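## Task

Pull the cap off the marker, then draw only the numeral 8 on the whiteboard, oriented so its top faces the whiteboard's long side farthest from the robot.

## Robot and tools

Robot: two simulated arms, left_arm and right_arm, each with a two-finger gripper and a wrist camera. The names are labels, not image sides. Occasionally a loose object gets a brief shove from outside. Knocking or placing anything off the table fails the job; drops, slips, slams, hard impacts, strong pushes and the arms colliding or pressing on each other are all harmful, and an arm collision can end the scene.

World frame (used by the state line): origin on the tabletop midway between the arms, +x out over the table, +z up, left_arm on the +y side. Positions are metres, orientation is a wxyz quaternion. Reported hand positions can be somewhat wrong, more so at long reach. Gripper frame: fingers point along the gripper's +z, and they open and close along its y. The reported position sits between the finger pads, under 1 cm behind the tips.

Joint ranges (rad, base to hand): waist -2.618 to 3.054, shoulder 0.000 to 3.142, elbow 0.000 to 3.142, wrist pitch -1.571 to 1.571, wrist yaw -1.571 to 1.571, wrist roll -2.094 to 2.094. The elbow never fully straightens.

Row layout (shared by both motion tools): one flat list of 14 numbers, each in [-1, 1], always covering both arms: left_arm dx, dy, dz, rx, ry, rz, opening, then right_arm dx, dy, dz, rx, ry, rz, opening. dx..rz are an offset, not a pose: a displacement from the gripper's measured pose, expressed in that gripper's own axes. Scale: 1.0 = 0.6 m for dx/dy/dz and 180 degrees for rotation; rx, ry, rz form a single rotation vector. Opening is absolute, not an offset: +1 fully open (0.087 m), -1 closed. Use zeros for an arm that should stay put, after first sending it any correction back to where it belongs, and always give it the opening it should keep.

execute_actions(actions): a list of actions run in sequence. Each action is a table of at most 15 rows, one row per 1/30 s control step; if shorter, its final row is repeated to fill 15 steps. Every row in an action is an offset from the gripper pose at that action's start (for the first action of a call, the last pose a result reported), not from the previous row. An empty list just returns current state and images.

move(target, speed, blocking): target is one 14-number row, offsets taken from the pose in the latest result that showed one. Each gripper travels a straight line toward its target; both paths finish together, lasting 0.5 to 10 s (cut off at 10 s, possibly short). Rotation goes the shorter way. Paths do not avoid obstacles or the other arm; grippers lag, drift and can exceed speed, especially near full reach. speed: m/s per arm path, 0.002 to 0.5, default 0.25; rotation capped at double that in rad/s. Faster contact hits harder, and aiming further beyond a contact presses harder. Opening is sent when the move begins. blocking=false returns after 0.5 s while motion continues; then use wait or stop before sending any new rows or moves. The result adds a "move:" line with the outcome (done, off_target, moving, held, fault), any limits applied, and each gripper's remaining distance. If only one arm is named, the other finished fine. held = a check blocked that arm's final step; limits=paced = the sent pose was clipped; limits=held = some steps were blocked en route, after which the arm may move much faster than speed.

wait(seconds): 0 to 10; runs the scene with arms holding their last command, returning early if a running move finishes. stop(): brakes a running move; braking needs distance, more when fast; fingers keep moving. zoom_image(camera, region): region [x0, y0, x1, y1] in pixels of that camera's latest image, origin top-left, no larger than 504 by 504. Cameras (all 504x504): cam_head_left, cam_head_right, cam_high, cam_low, cam_left_wrist, cam_right_wrist. Calibration (K, distortion, T_world_to_cam) is supplied per camera and may be slightly off. finished_scene(scene): ends the current scene, given its number, once the robot has held the last command; irreversible. The goal must be met and remain met. Its result may mention one failure but never confirms success. Replying with no tool call ends everything.

Controller behaviour: each step the commanded pose is clipped to within 70 mm and 16 degrees of the measured pose, then joints follow via damped inverse kinematics, position taking priority over orientation. A far target may take several actions; afterwards the arm only continues to its last clipped pose, so send the remainder next. Joint friction can leave the hand up to about 31 mm off, and smaller commands may not move it. "Hand target" lines show the pose each arm is currently driven toward; "pose unreachable" means a clearance check altered or blocked the named arm's command.

Gripping: grip_measured is the finger opening on the command scale (last joint value gives metres); readings may be off by about 1 mm per gripper, constant within a scene. To hold something, command about 0.02 below grip_measured; less for a lighter hold. Pads manage about 20 N each, sometimes less; closing fast presses harder and can even force the fingers open. An arm blocked by an object tends to keep pushing until re-commanded.

Motor heat: holding loads heats motors. MOTOR HOT warns from 75 °C; at 90 °C that arm halts 10 s; at 100 °C it goes limp and falls. These are reported as OVER-TEMPERATURE FAULT lines. Any FAULT can cut short a wait, move or action. Smooth, low-effort, quick motion is preferred.

Each tool is called after "Emit:" as a command line: name --argument value for each argument, lists and objects as JSON in quotes; but a table of rows of numbers goes row by row, as --pt "numbers of a row", without its own name.

## Session

Emit:
execute_actions --actions '[]'

Scene clock: 0.00 s.
left_arm: end_effector_position=(+0.3387, +0.1893, +0.3561) grip_measured=+1.000 end_effector_quat_wxyz=(+0.705, +0.041, +0.707, -0.035) | right_arm: end_effector_position=(+0.5888, -0.5768, +0.2998) grip_measured=+1.000 end_effector_quat_wxyz=(+0.732, +0.593, +0.330, -0.054)
Joint positions: left_arm=[-0.015  1.041  1.031  0.007 -0.001  0.009  0.087] | right_arm=[-0.171  2.171  1.809  0.477  0.825  0.904  0.087]
Joint velocities: left_arm=[ 0.007  0.002 -0.002  0.037 -0.022 -0.007  0.   ] | right_arm=[-0.002  0.017  0.007  0.022 -0.066  0.007  0.   ]
Motor temperatures (°C, as the motors report them): left_arm=[20 17 19 20 21 19] | right_arm=[18 18 18 19 19 16]
Hand target (left_arm): +0.339, +0.189, +0.356; +0.705, +0.041, +0.707, -0.035
Hand target (right_arm): +0.589, -0.577, +0.300; +0.732, +0.593, +0.330, -0.054

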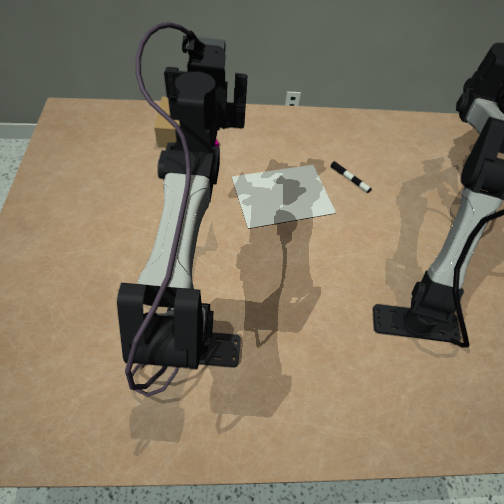

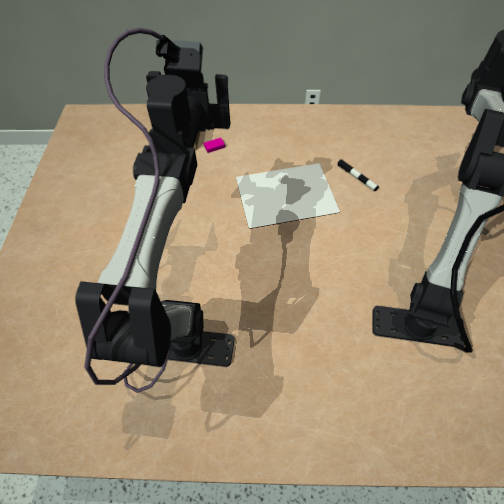

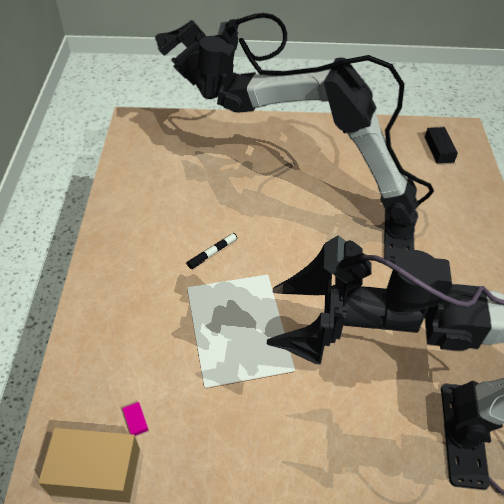

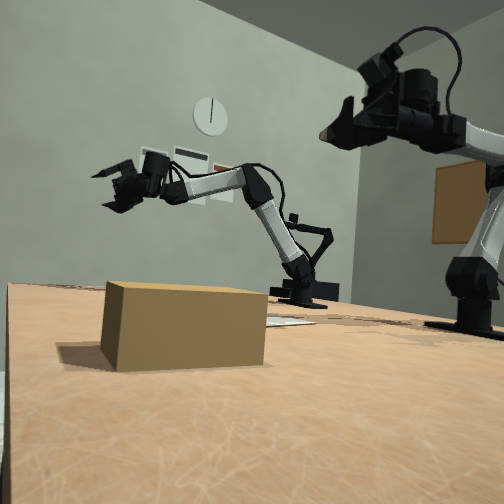

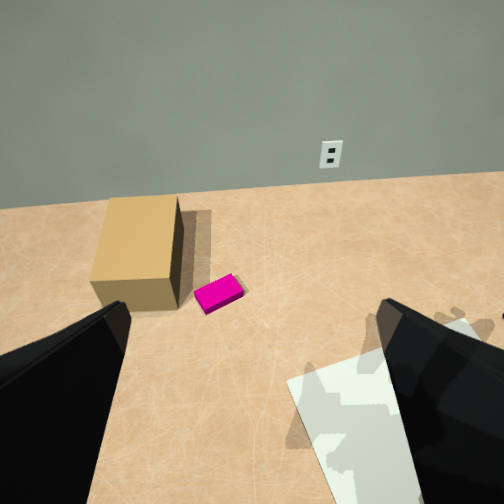

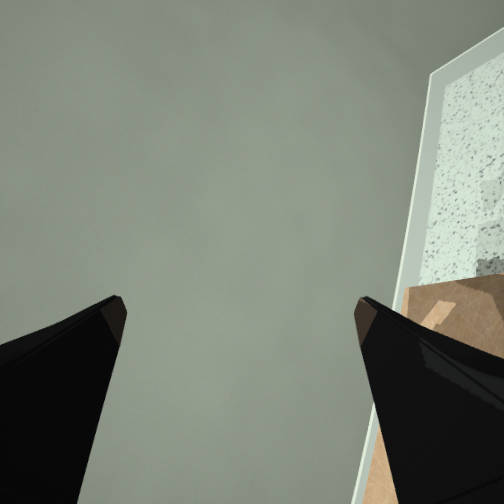

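Emit:
zoom_image --camera "cam_high" --region '[160, 210, 310, 400]'

Emit:
zoom_image --camera "cam_head_left" --region '[220, 140, 400, 240]'

Region (160, 210, 310, 400) of cam_high's 504x504 image, scaled by 2.653, with more detail than that image has; it fills the left 398 columns of this view, and the rest is white.

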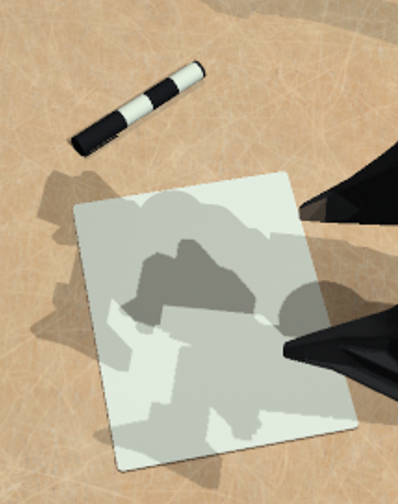

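Region (220, 140, 400, 240) of cam_head_left's 504x504 image, scaled by 2.800, with more detail than that image has.

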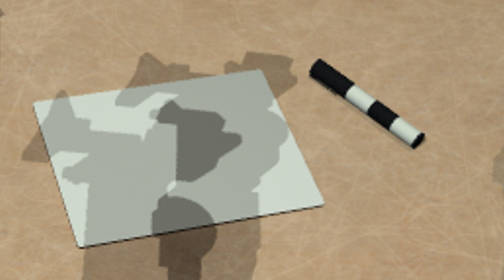

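Emit:
move --target '[0,0,0,0,0,0,1,-0.029,-0.067,-0.542,-0.206,0.409,-0.392,1]' --speed 0.35

Scene clock: 53.40 s.
left_arm: end_effector_position=(+0.3387, +0.1893, +0.3561) grip_measured=+1.000 end_effector_quat_wxyz=(+0.705, +0.041, +0.707, -0.035) | right_arm: end_effector_position=(+0.4142, -0.3058, +0.2505) grip_measured=+1.000 end_effector_quat_wxyz=(+0.387, +0.009, +0.922, -0.010)
Joint positions: left_arm=[-0.015  1.041  1.031  0.007 -0.001  0.009  0.087] | right_arm=[ 0.072  1.544  1.617 -0.849 -0.022 -0.038  0.087]
Joint velocities: left_arm=[ 0.002  0.017 -0.002 -0.037 -0.037  0.007  0.   ] | right_arm=[-0.012 -0.012  0.002  0.051  0.066 -0.007  0.   ]
Motor temperatures (°C, as the motors report them): left_arm=[20 18 27 27 21 19] | right_arm=[18 37 23 24 19 16]
Hand target (left_arm): +0.339, +0.189, +0.356; +0.705, +0.041, +0.707, -0.035
Hand target (right_arm): +0.415, -0.302, +0.246; +0.374, +0.001, +0.927, -0.007
Off the commanded pose (left_arm): 0.000 m, 0 deg.
Off the commanded pose (right_arm): 0.008 m, 2 deg.
move: done
camera_calibration (this result's frames):
cam_right_wrist: T_world_to_cam=[[-0.0159756, -0.999646, 0.0212836, -0.308844], [-0.99787, 0.0172865, 0.0629025, 0.421928], [-0.0632481, -0.0202333, -0.997793, 0.408], [0, 0, 0, 1]] pos_world=[0.4419, -0.307773, 0.387132]

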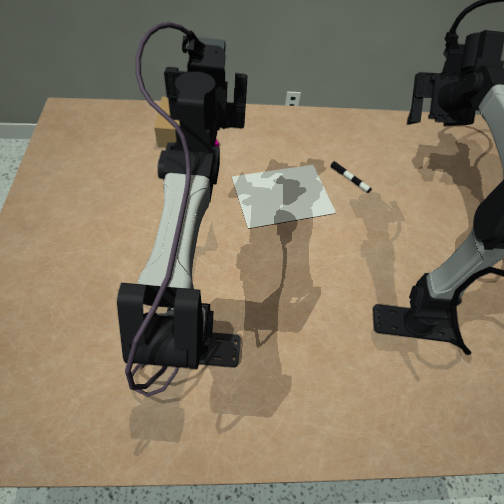

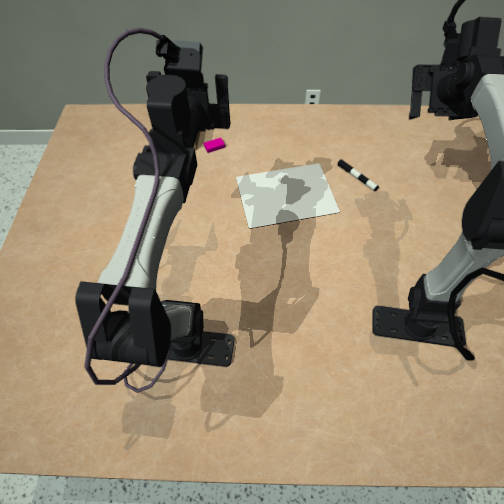

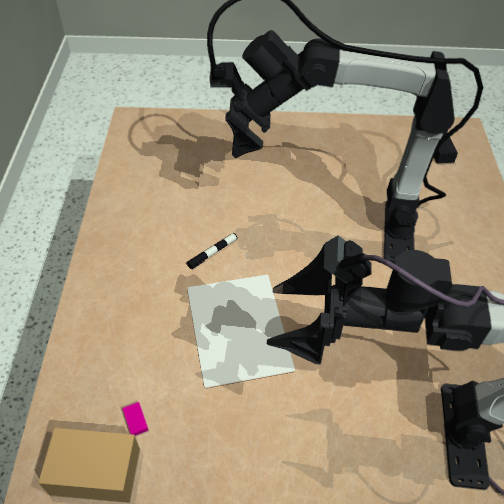

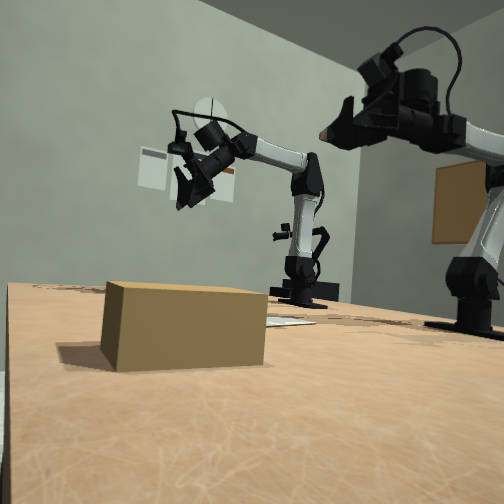

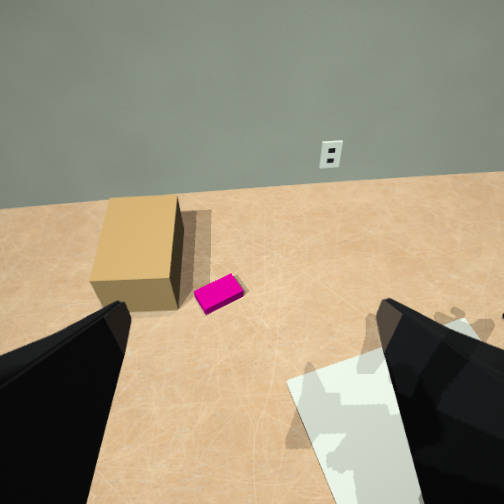

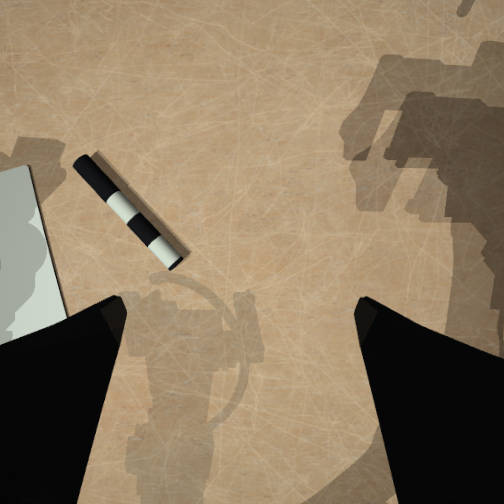

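Emit:
move --target '[0,0,0,0,0,0,1,0.124,0.241,0.298,-0.098,0.239,-0.224,0.4]'

Scene clock: 63.50 s.
left_arm: end_effector_position=(+0.3387, +0.1893, +0.3561) grip_measured=+1.000 end_effector_quat_wxyz=(+0.705, +0.041, +0.707, -0.035) | right_arm: end_effector_position=(+0.4955, -0.1671, +0.0792) grip_measured=+0.400 end_effector_quat_wxyz=(+0.088, -0.354, +0.931, -0.017)
Joint positions: left_arm=[-0.015  1.041  1.031  0.007 -0.001  0.009  0.087] | right_arm=[ 0.414  2.673  2.834 -1.553  0.019 -0.452  0.061]
Joint velocities: left_arm=[-0.012 -0.017  0.002  0.007  0.022  0.007  0.   ] | right_arm=[-0.012  0.007  0.002 -0.037 -0.022 -0.037 -0.   ]
Motor temperatures (°C, as the motors report them): left_arm=[20 18 28 28 21 19] | right_arm=[18 35 24 24 19 16]
Hand target (left_arm): +0.339, +0.189, +0.356; +0.705, +0.041, +0.707, -0.035
Hand target (right_arm): +0.494, -0.167, +0.075; +0.080, -0.360, +0.929, -0.021
Off the commanded pose (left_arm): 0.000 m, 0 deg.
Off the commanded pose (right_arm): 0.009 m, 10 deg.
elbow stopped short (right arm): the move would have taken joint 3 (elbow) straighter than the controller allows; a more bent joint 3 avoids this.
move: off_target (right_arm)
camera_calibration (this result's frames):
cam_right_wrist: T_world_to_cam=[[0.664906, -0.740697, 0.0962694, -0.46534], [-0.608284, -0.462174, 0.64528, 0.192188], [-0.433464, -0.487609, -0.757856, 0.331382], [0, 0, 0, 1]] pos_world=[0.569954, -0.0942667, 0.171923]

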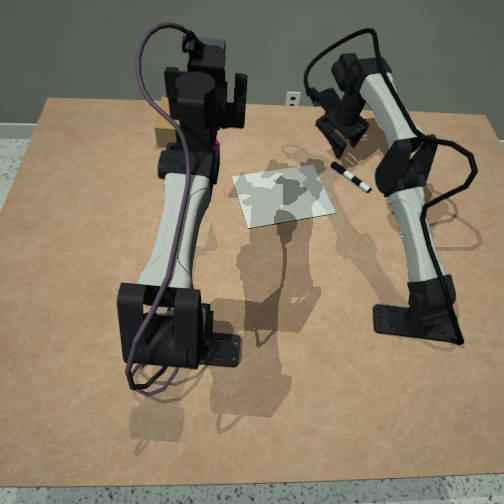

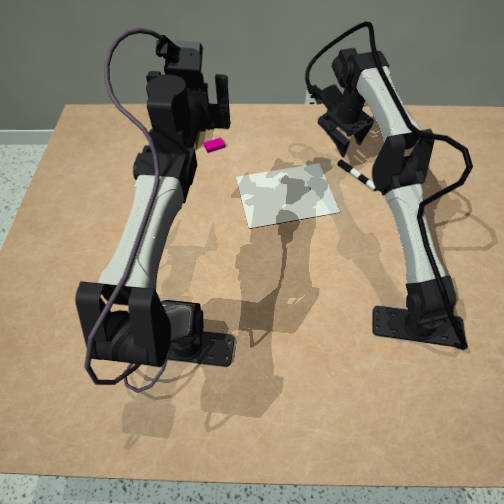

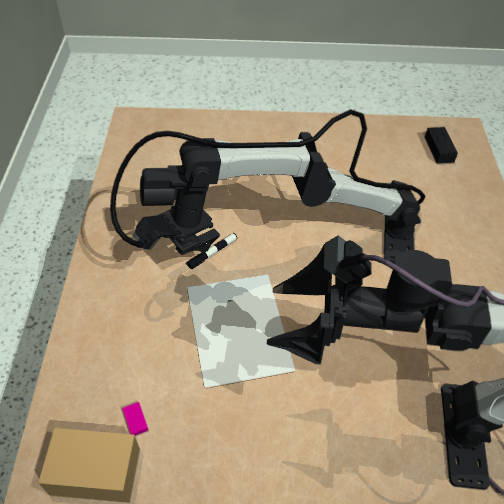

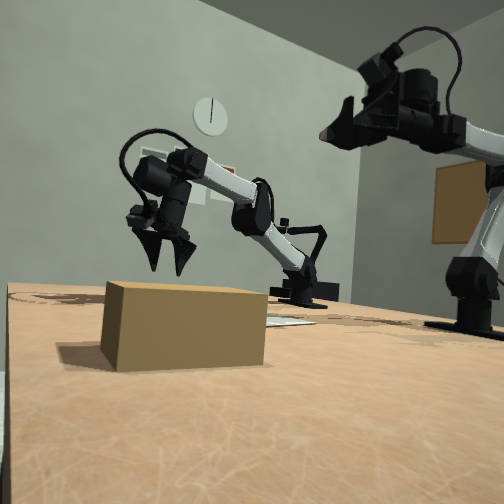

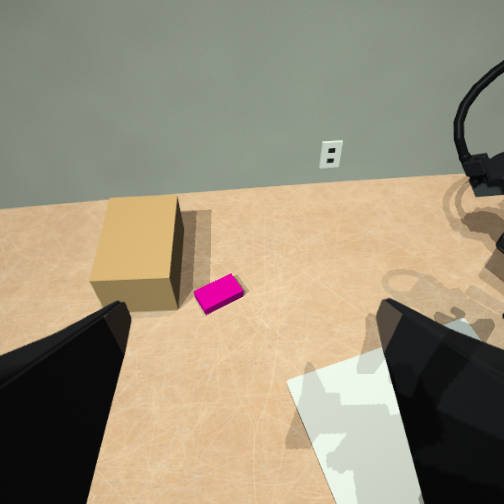

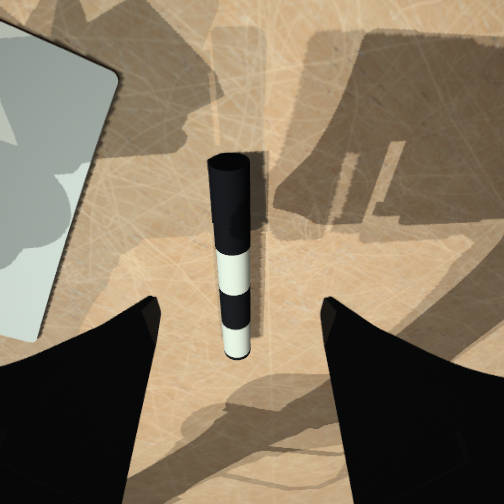

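Emit:
move --target '[0,0,0,0,0,0,1,0.021,0.01,0.104,0,0,0,0.4]' --speed 0.08

Scene clock: 70.27 s.
left_arm: end_effector_position=(+0.3387, +0.1893, +0.3561) grip_measured=+1.000 end_effector_quat_wxyz=(+0.705, +0.041, +0.707, -0.035) | right_arm: end_effector_position=(+0.4973, -0.1670, +0.0185) grip_measured=+0.400 end_effector_quat_wxyz=(+0.092, -0.355, +0.930, -0.018)
Joint positions: left_arm=[-0.015  1.041  1.031  0.007 -0.001  0.009  0.087] | right_arm=[ 0.414  2.525  2.3   -1.16   0.02  -0.455  0.061]
Joint velocities: left_arm=[ 0.002 -0.007 -0.007 -0.037 -0.037 -0.066  0.   ] | right_arm=[-0.007 -0.002 -0.012 -0.007  0.022 -0.037  0.   ]
Motor temperatures (°C, as the motors report them): left_arm=[20 18 28 28 21 19] | right_arm=[18 37 24 23 19 16]
Hand target (left_arm): +0.339, +0.189, +0.356; +0.705, +0.041, +0.707, -0.035
Hand target (right_arm): +0.494, -0.168, +0.015; +0.087, -0.354, +0.931, -0.017
Off the commanded pose (left_arm): 0.000 m, 0 deg.
Off the commanded pose (right_arm): 0.005 m, 0 deg.
move: done
camera_calibration (this result's frames):
cam_right_wrist: T_world_to_cam=[[0.665833, -0.73916, 0.101535, -0.460886], [-0.612466, -0.463772, 0.640156, 0.23439], [-0.426089, -0.488424, -0.761505, 0.282472], [0, 0, 0, 1]] pos_world=[0.570787, -0.0939984, 0.111854]

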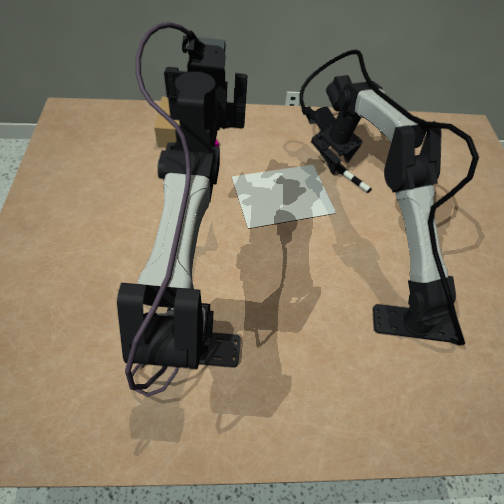

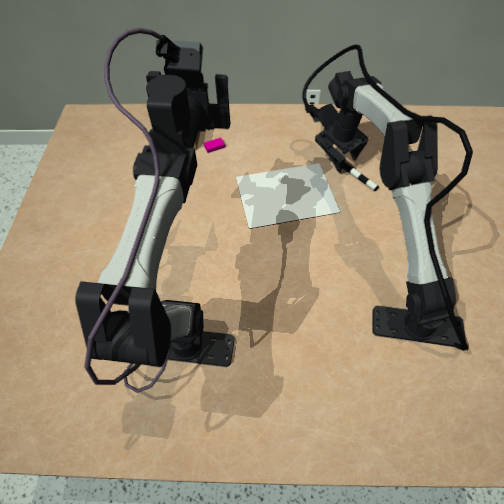

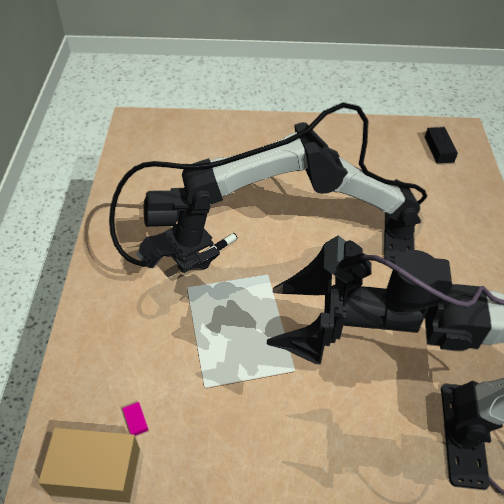

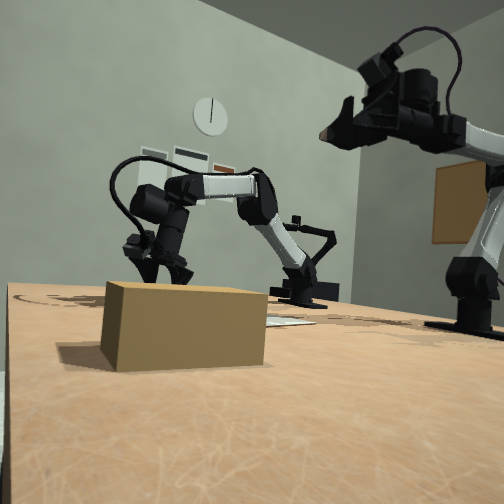

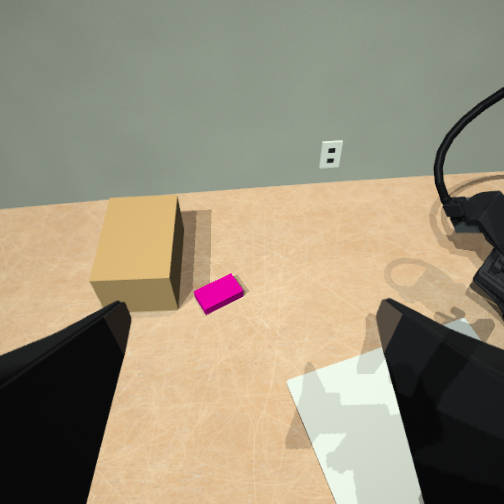

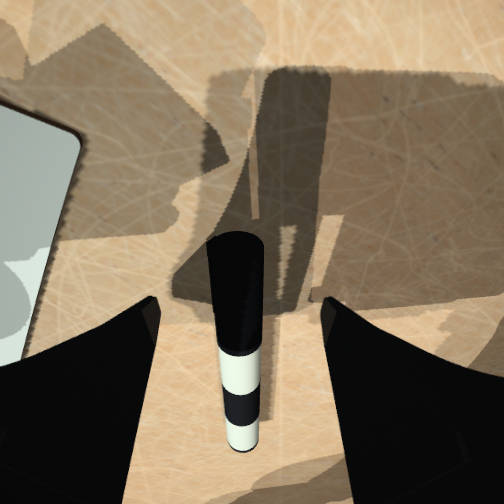

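Room to straighten now; lower a bit, then close.

Emit:
move --target '[0,0,0,0,0,0,1,0.004,0,0.017,0,0.05,0,-0.2]' --speed 0.06

Emit:
execute_actions --actions '[[[0,0,0,0,0,0,1,0,0,0,0,0,0,-0.45]],[[0,0,0,0,0,0,1,0,0,0,0,0,0,-0.62]]]'

Scene clock: 77.40 s.
left_arm: end_effector_position=(+0.3387, +0.1893, +0.3561) grip_measured=+1.000 end_effector_quat_wxyz=(+0.705, +0.041, +0.707, -0.035) | right_arm: end_effector_position=(+0.5028, -0.1706, +0.0181) grip_measured=-0.200 end_effector_quat_wxyz=(+0.050, -0.352, +0.934, -0.046)
Joint positions: left_arm=[-0.015  1.041  1.031  0.007 -0.001  0.009  0.087] | right_arm=[ 0.425  2.806  2.838 -1.497  0.085 -0.438  0.035]
Joint velocities: left_arm=[-0.007 -0.007 -0.007 -0.007  0.022  0.007  0.   ] | right_arm=[-0.012 -0.007  0.002  0.007 -0.022 -0.037 -0.   ]
Motor temperatures (°C, as the motors report them): left_arm=[20 18 29 29 21 19] | right_arm=[18 40 24 23 19 16]
Hand target (left_arm): +0.339, +0.189, +0.356; +0.705, +0.041, +0.707, -0.035
Hand target (right_arm): +0.498, -0.168, +0.009; +0.034, -0.354, +0.933, -0.049
Off the commanded pose (left_arm): 0.000 m, 0 deg.
Off the commanded pose (right_arm): 0.012 m, 4 deg.
elbow stopped short (right arm): the move would have taken joint 3 (elbow) straighter than the controller allows; a more bent joint 3 avoids this.
move: off_target (right_arm)
camera_calibration (this result's frames):
cam_right_wrist: T_world_to_cam=[[0.661344, -0.739979, 0.122699, -0.465474], [-0.578946, -0.399571, 0.710749, 0.22914], [-0.476913, -0.541086, -0.692662, 0.298108], [0, 0, 0, 1]] pos_world=[0.582669, -0.0915812, 0.10074]

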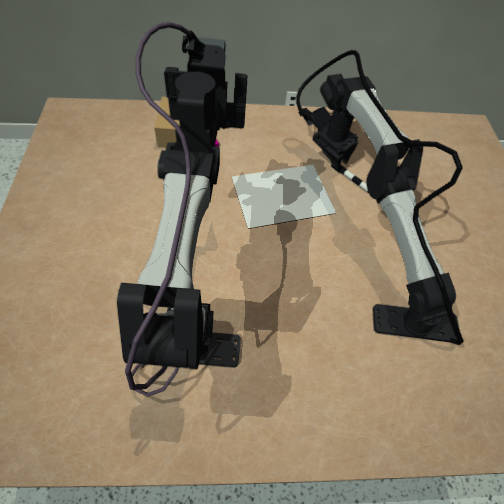

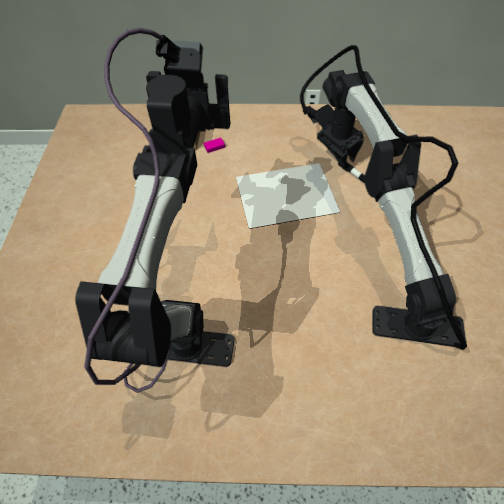

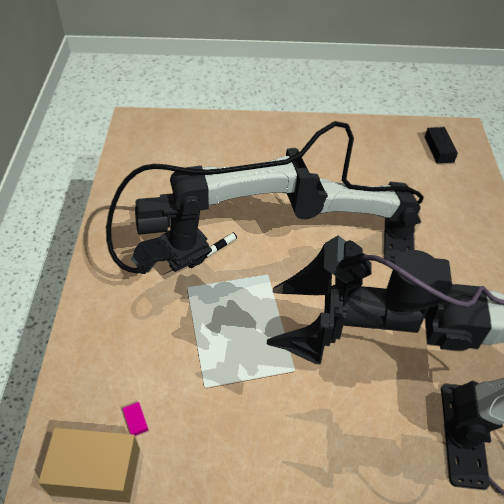

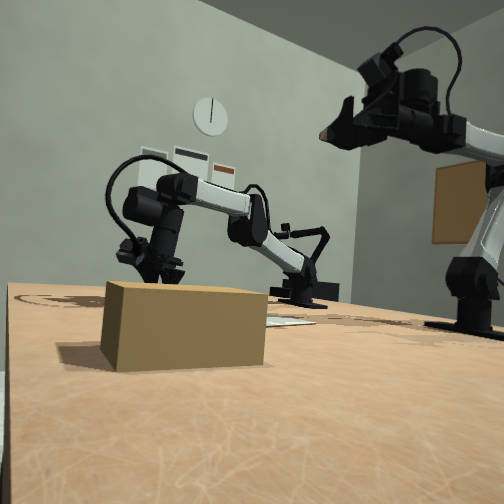

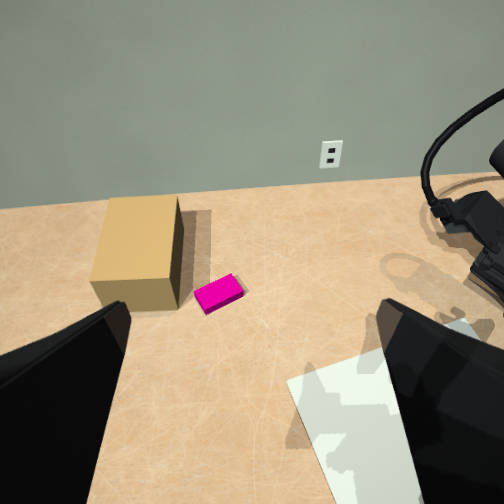

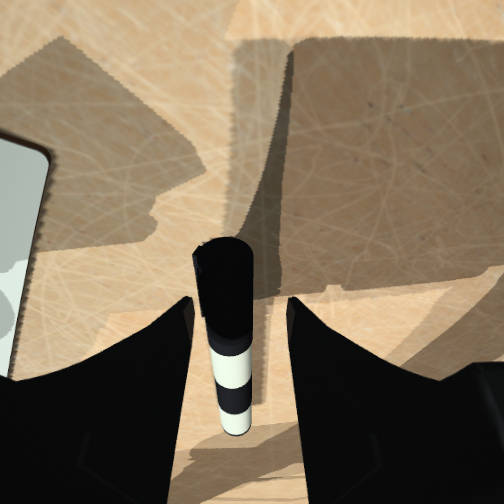

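Scene clock: 78.40 s.
left_arm: end_effector_position=(+0.3387, +0.1893, +0.3561) grip_measured=+1.000 end_effector_quat_wxyz=(+0.705, +0.041, +0.707, -0.035) | right_arm: end_effector_position=(+0.5028, -0.1707, +0.0182) grip_measured=-0.617 end_effector_quat_wxyz=(+0.050, -0.352, +0.934, -0.047)
Joint positions: left_arm=[-0.015  1.041  1.031  0.007 -0.001  0.009  0.087] | right_arm=[ 0.425  2.806  2.838 -1.497  0.086 -0.438  0.017]
Joint velocities: left_arm=[ 0.017  0.002 -0.007 -0.007  0.022  0.037  0.   ] | right_arm=[ 0.012 -0.002 -0.017  0.037 -0.022 -0.051  0.   ]
Motor temperatures (°C, as the motors report them): left_arm=[20 18 29 29 21 19] | right_arm=[18 41 24 22 19 16]
Hand target (left_arm): +0.339, +0.189, +0.356; +0.705, +0.041, +0.707, -0.035
Hand target (right_arm): +0.503, -0.171, +0.018; +0.050, -0.352, +0.934, -0.046
Off the commanded pose (left_arm): 0.000 m, 0 deg.
Off the commanded pose (right_arm): 0.000 m, 0 deg.
camera_calibration (this result's frames):
cam_right_wrist: T_world_to_cam=[[0.661258, -0.739943, 0.123379, -0.465557], [-0.579131, -0.399007, 0.710916, 0.229278], [-0.476808, -0.541551, -0.69237, 0.297935], [0, 0, 0, 1]] pos_world=[0.582693, -0.0916551, 0.100725]

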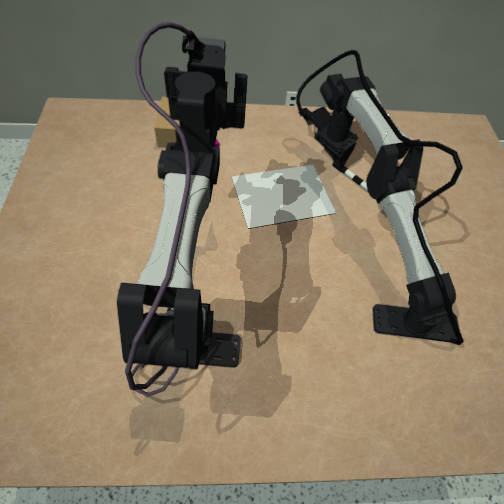

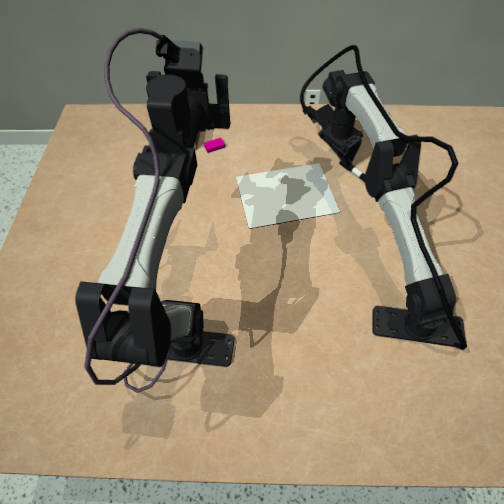

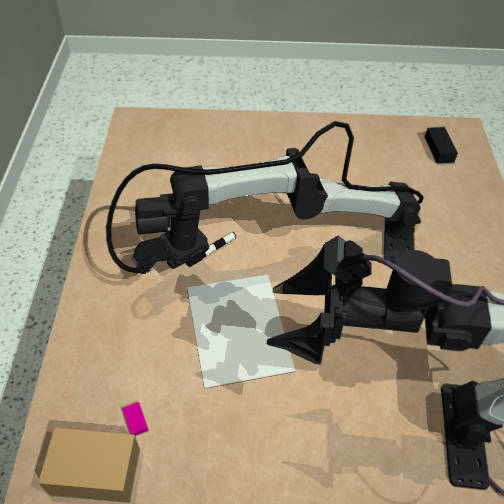

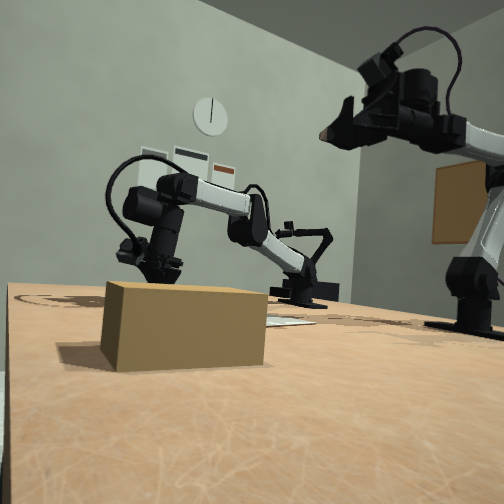

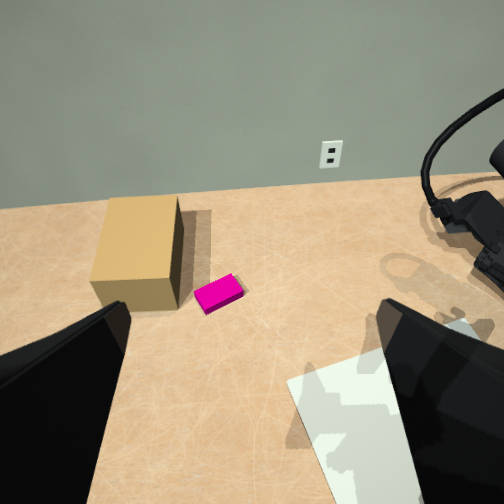

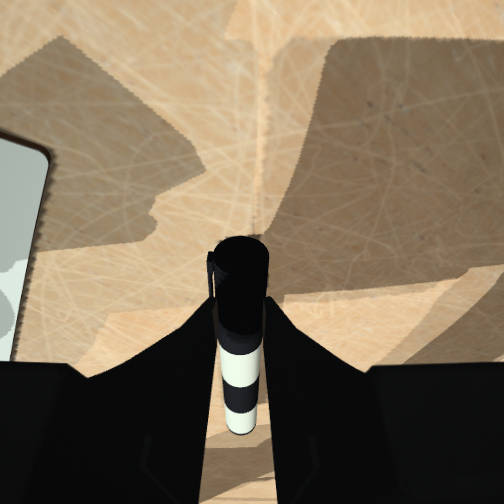

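Too high. Reopen, tilt back, go lower.

Emit:
move --target '[0,0,0,0,0,0,1,0.012,0.002,0.022,0,-0.03,0,-0.1]' --speed 0.04

Scene clock: 83.30 s.
left_arm: end_effector_position=(+0.3387, +0.1893, +0.3561) grip_measured=+1.000 end_effector_quat_wxyz=(+0.705, +0.041, +0.707, -0.035) | right_arm: end_effector_position=(+0.4959, -0.1722, +0.0095) grip_measured=-0.100 end_effector_quat_wxyz=(+0.088, -0.355, +0.930, -0.033)
Joint positions: left_arm=[-0.015  1.041  1.031  0.007 -0.001  0.009  0.087] | right_arm=[ 0.415  2.515  2.245 -1.118  0.05  -0.456  0.039]
Joint velocities: left_arm=[ 0.002  0.007 -0.002 -0.066  0.037 -0.022  0.   ] | right_arm=[ 0.002 -0.007  0.002  0.066 -0.051 -0.051  0.   ]
Motor temperatures (°C, as the motors report them): left_arm=[20 18 29 29 21 19] | right_arm=[18 43 24 22 19 16]
Hand target (left_arm): +0.339, +0.189, +0.356; +0.705, +0.041, +0.707, -0.035
Hand target (right_arm): +0.498, -0.175, +0.004; +0.092, -0.353, +0.931, -0.029
Off the commanded pose (left_arm): 0.000 m, 0 deg.
Off the commanded pose (right_arm): 0.006 m, 1 deg.
move: done
camera_calibration (this result's frames):
cam_right_wrist: T_world_to_cam=[[0.663352, -0.73765, 0.125841, -0.461705], [-0.616063, -0.442885, 0.651398, 0.242165], [-0.424771, -0.509632, -0.748227, 0.268053], [0, 0, 0, 1]] pos_world=[0.569323, -0.096717, 0.10092]

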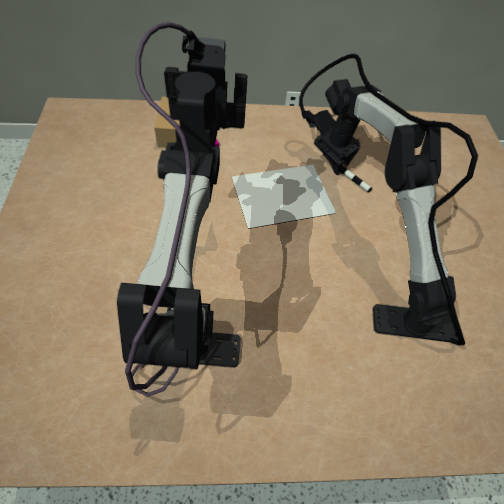

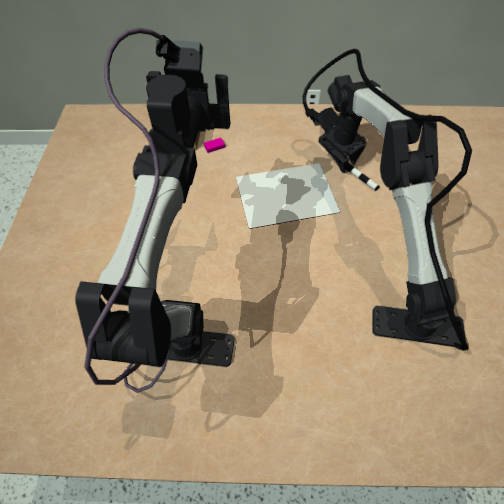

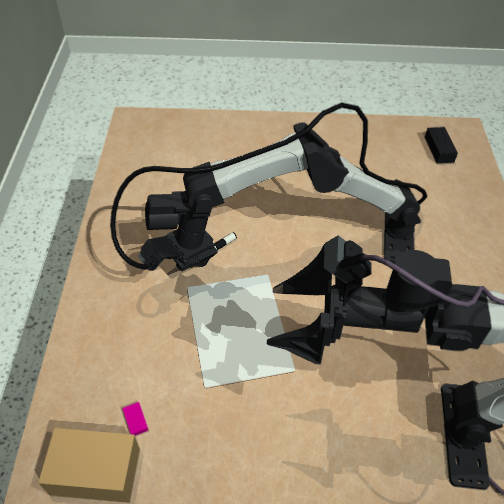

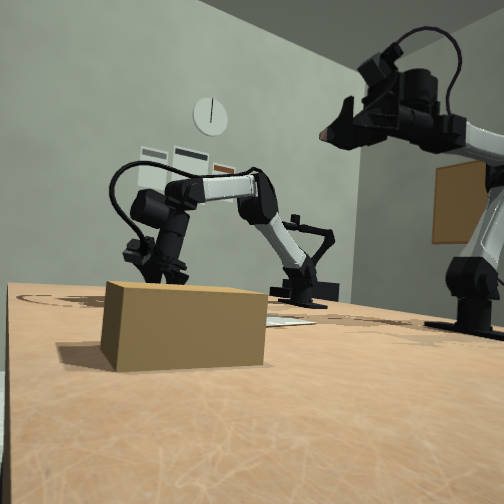

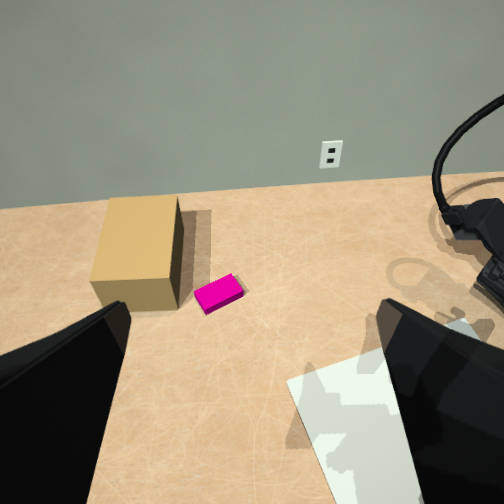

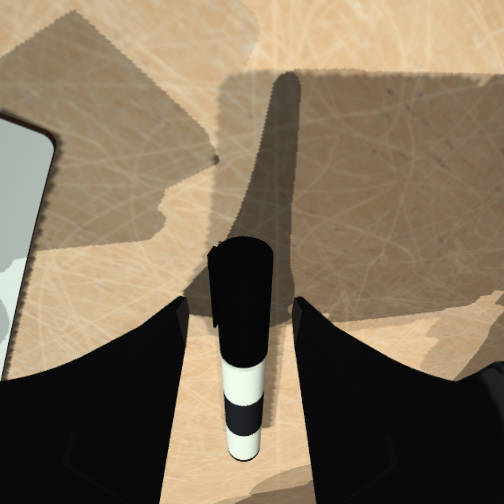

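Emit:
execute_actions --actions '[[[0,0,0,0,0,0,1,0,0,0,0,0,0,-0.45]],[[0,0,0,0,0,0,1,0,0,0,0,0,0,-0.62]]]'

Emit:
move --target '[0.175,-0.265,0.047,0.171,0.168,-0.482,0.5,0.1,0,-0.3,0,-0.1,0,-0.63]'

Scene clock: 98.10 s.
left_arm: end_effector_position=(+0.3387, +0.1893, +0.3561) grip_measured=+1.000 end_effector_quat_wxyz=(+0.705, +0.041, +0.707, -0.035) | right_arm: end_effector_position=(+0.4964, -0.1720, +0.0095) grip_measured=-0.581 end_effector_quat_wxyz=(+0.089, -0.355, +0.930, -0.033)
Joint positions: left_arm=[-0.015  1.041  1.031  0.007 -0.001  0.009  0.087] | right_arm=[ 0.415  2.515  2.245 -1.116  0.049 -0.456  0.018]
Joint velocities: left_arm=[-0.012 -0.012 -0.002 -0.007  0.037  0.007  0.   ] | right_arm=[ 0.027 -0.012 -0.017 -0.066 -0.037  0.066 -0.001]
Motor temperatures (°C, as the motors report them): left_arm=[20 18 30 30 21 19] | right_arm=[18 47 23 23 19 16]
Hand target (left_arm): +0.339, +0.189, +0.356; +0.705, +0.041, +0.707, -0.035
Hand target (right_arm): +0.496, -0.172, +0.009; +0.089, -0.355, +0.930, -0.033
Off the commanded pose (left_arm): 0.000 m, 0 deg.
Off the commanded pose (right_arm): 0.000 m, 0 deg.
camera_calibration (this result's frames):
cam_right_wrist: T_world_to_cam=[[0.663185, -0.737716, 0.126339, -0.461789], [-0.617159, -0.443501, 0.649939, 0.242974], [-0.423439, -0.509001, -0.749411, 0.267804], [0, 0, 0, 1]] pos_world=[0.569603, -0.0965973, 0.101119]

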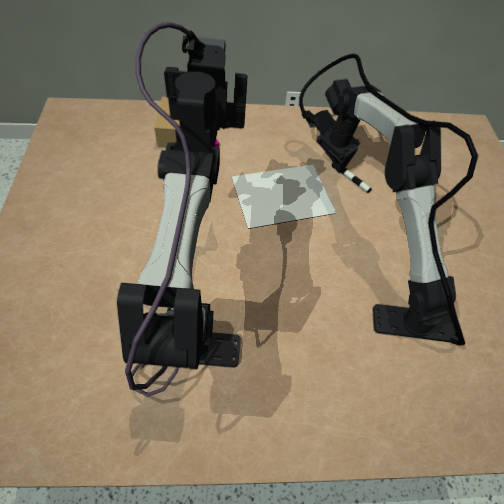

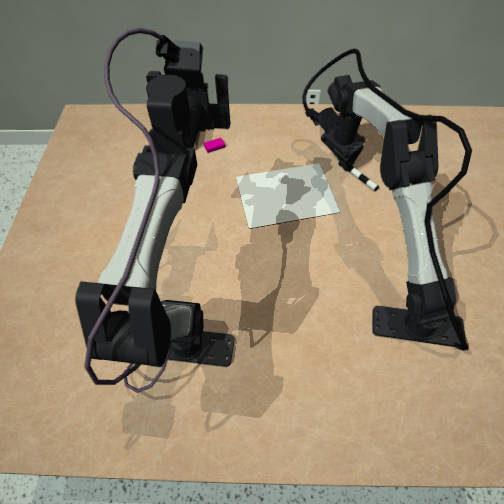

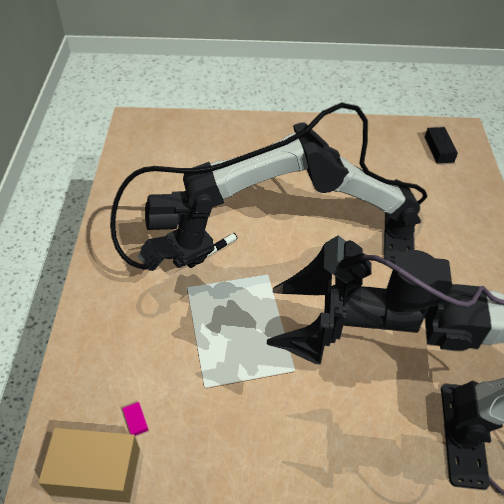

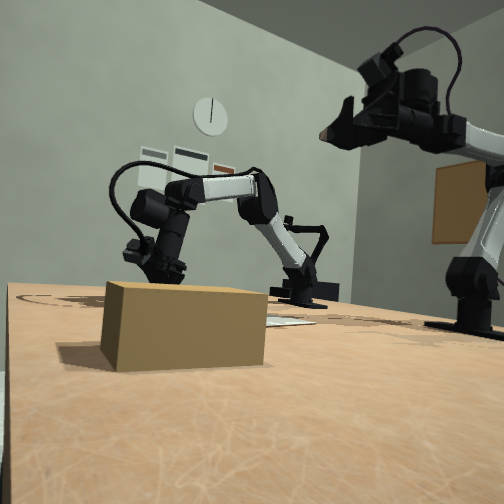

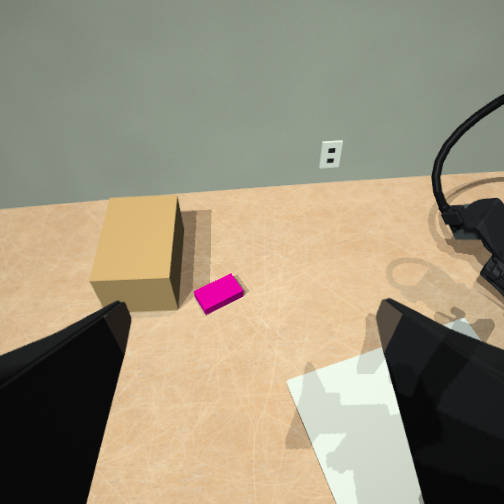

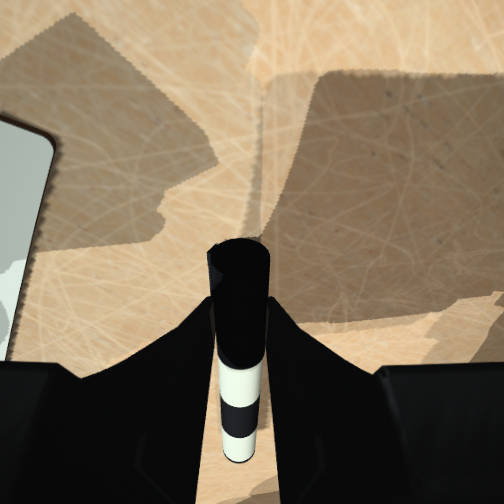

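Scene clock: 102.23 s.
left_arm: end_effector_position=(+0.3502, +0.0331, +0.2656) grip_measured=+0.500 end_effector_quat_wxyz=(+0.289, -0.265, +0.645, -0.656) | right_arm: end_effector_position=(+0.4262, -0.2105, +0.1807) grip_measured=-0.581 end_effector_quat_wxyz=(+0.250, -0.354, +0.901, +0.022)
Joint positions: left_arm=[-0.06   1.494  0.768  0.761  0.612 -1.565  0.066] | right_arm=[ 0.299  1.821  1.779 -1.041 -0.146 -0.553  0.018]
Joint velocities: left_arm=[-0.002  0.012  0.002  0.007 -0.007 -0.007 -0.001] | right_arm=[ 0.002 -0.002 -0.007  0.022  0.007 -0.037 -0.001]
Motor temperatures (°C, as the motors report them): left_arm=[20 18 30 30 21 19] | right_arm=[18 47 23 23 19 16]
Hand target (left_arm): +0.347, +0.028, +0.251; +0.271, -0.270, +0.652, -0.655
Hand target (right_arm): +0.416, -0.215, +0.174; +0.232, -0.354, +0.906, +0.028
Off the commanded pose (left_arm): 0.016 m, 3 deg.
Off the commanded pose (right_arm): 0.009 m, 2 deg.
move: off_target (left_arm)
camera_calibration (this result's frames):
cam_left_wrist: T_world_to_cam=[[-0.0440958, -0.015649, 0.998905, -0.245078], [-0.998423, 0.0354684, -0.0435189, 0.387199], [-0.0347485, -0.999248, -0.0171883, 0.191313], [0, 0, 0, 1]] pos_world=[0.382429, 0.173601, 0.264949]
cam_right_wrist: T_world_to_cam=[[0.657257, -0.739899, 0.143398, -0.466312], [-0.731702, -0.580845, 0.356696, 0.144231], [-0.180627, -0.339366, -0.923149, 0.310409], [0, 0, 0, 1]] pos_world=[0.468089, -0.155906, 0.301976]

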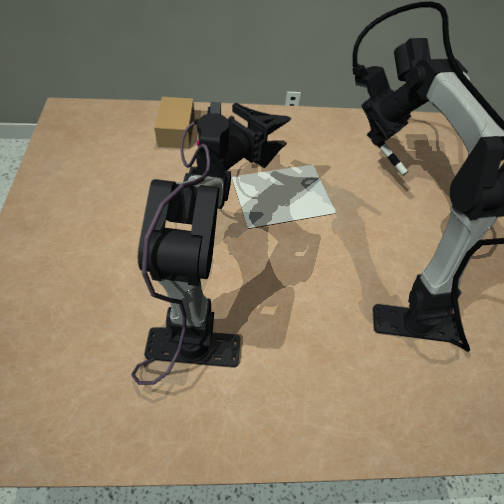

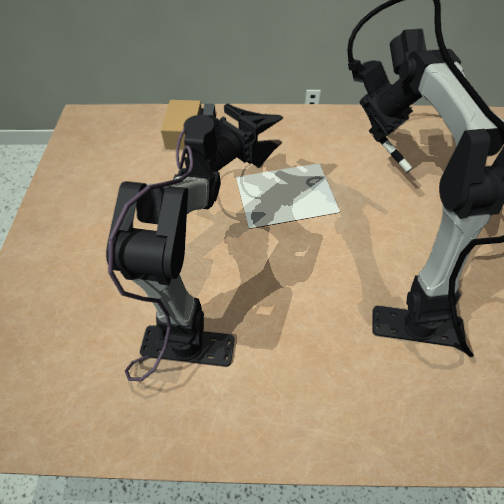

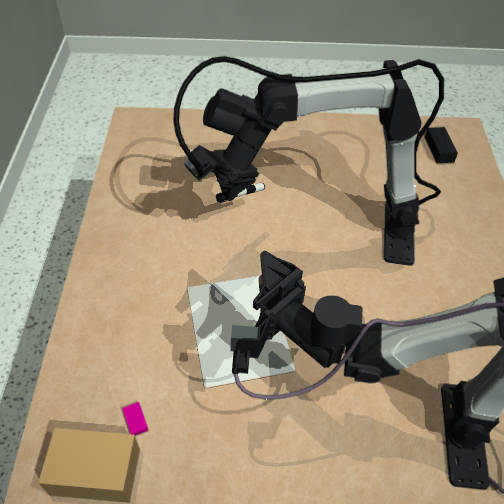

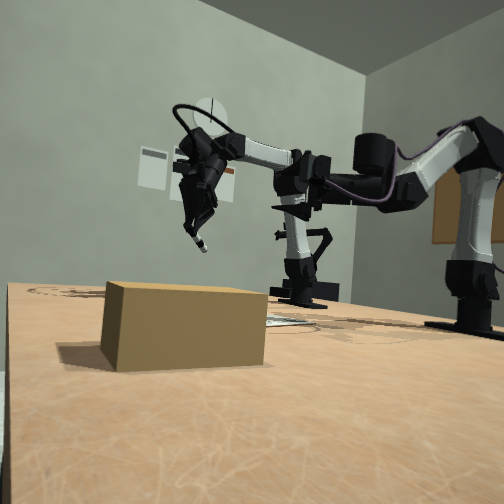

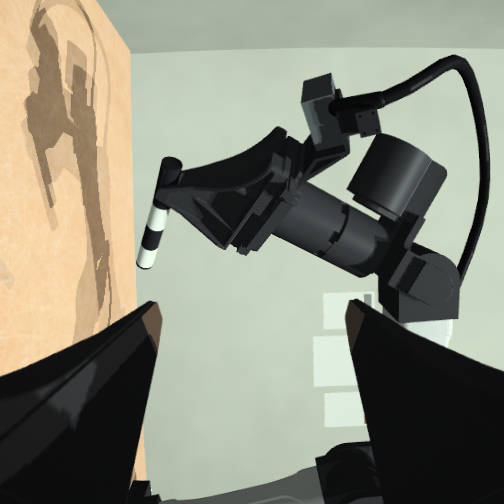

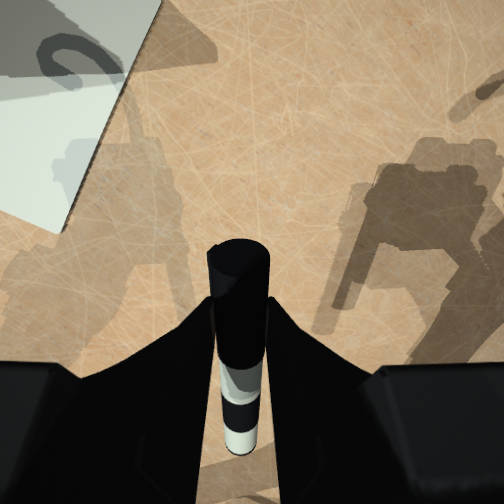

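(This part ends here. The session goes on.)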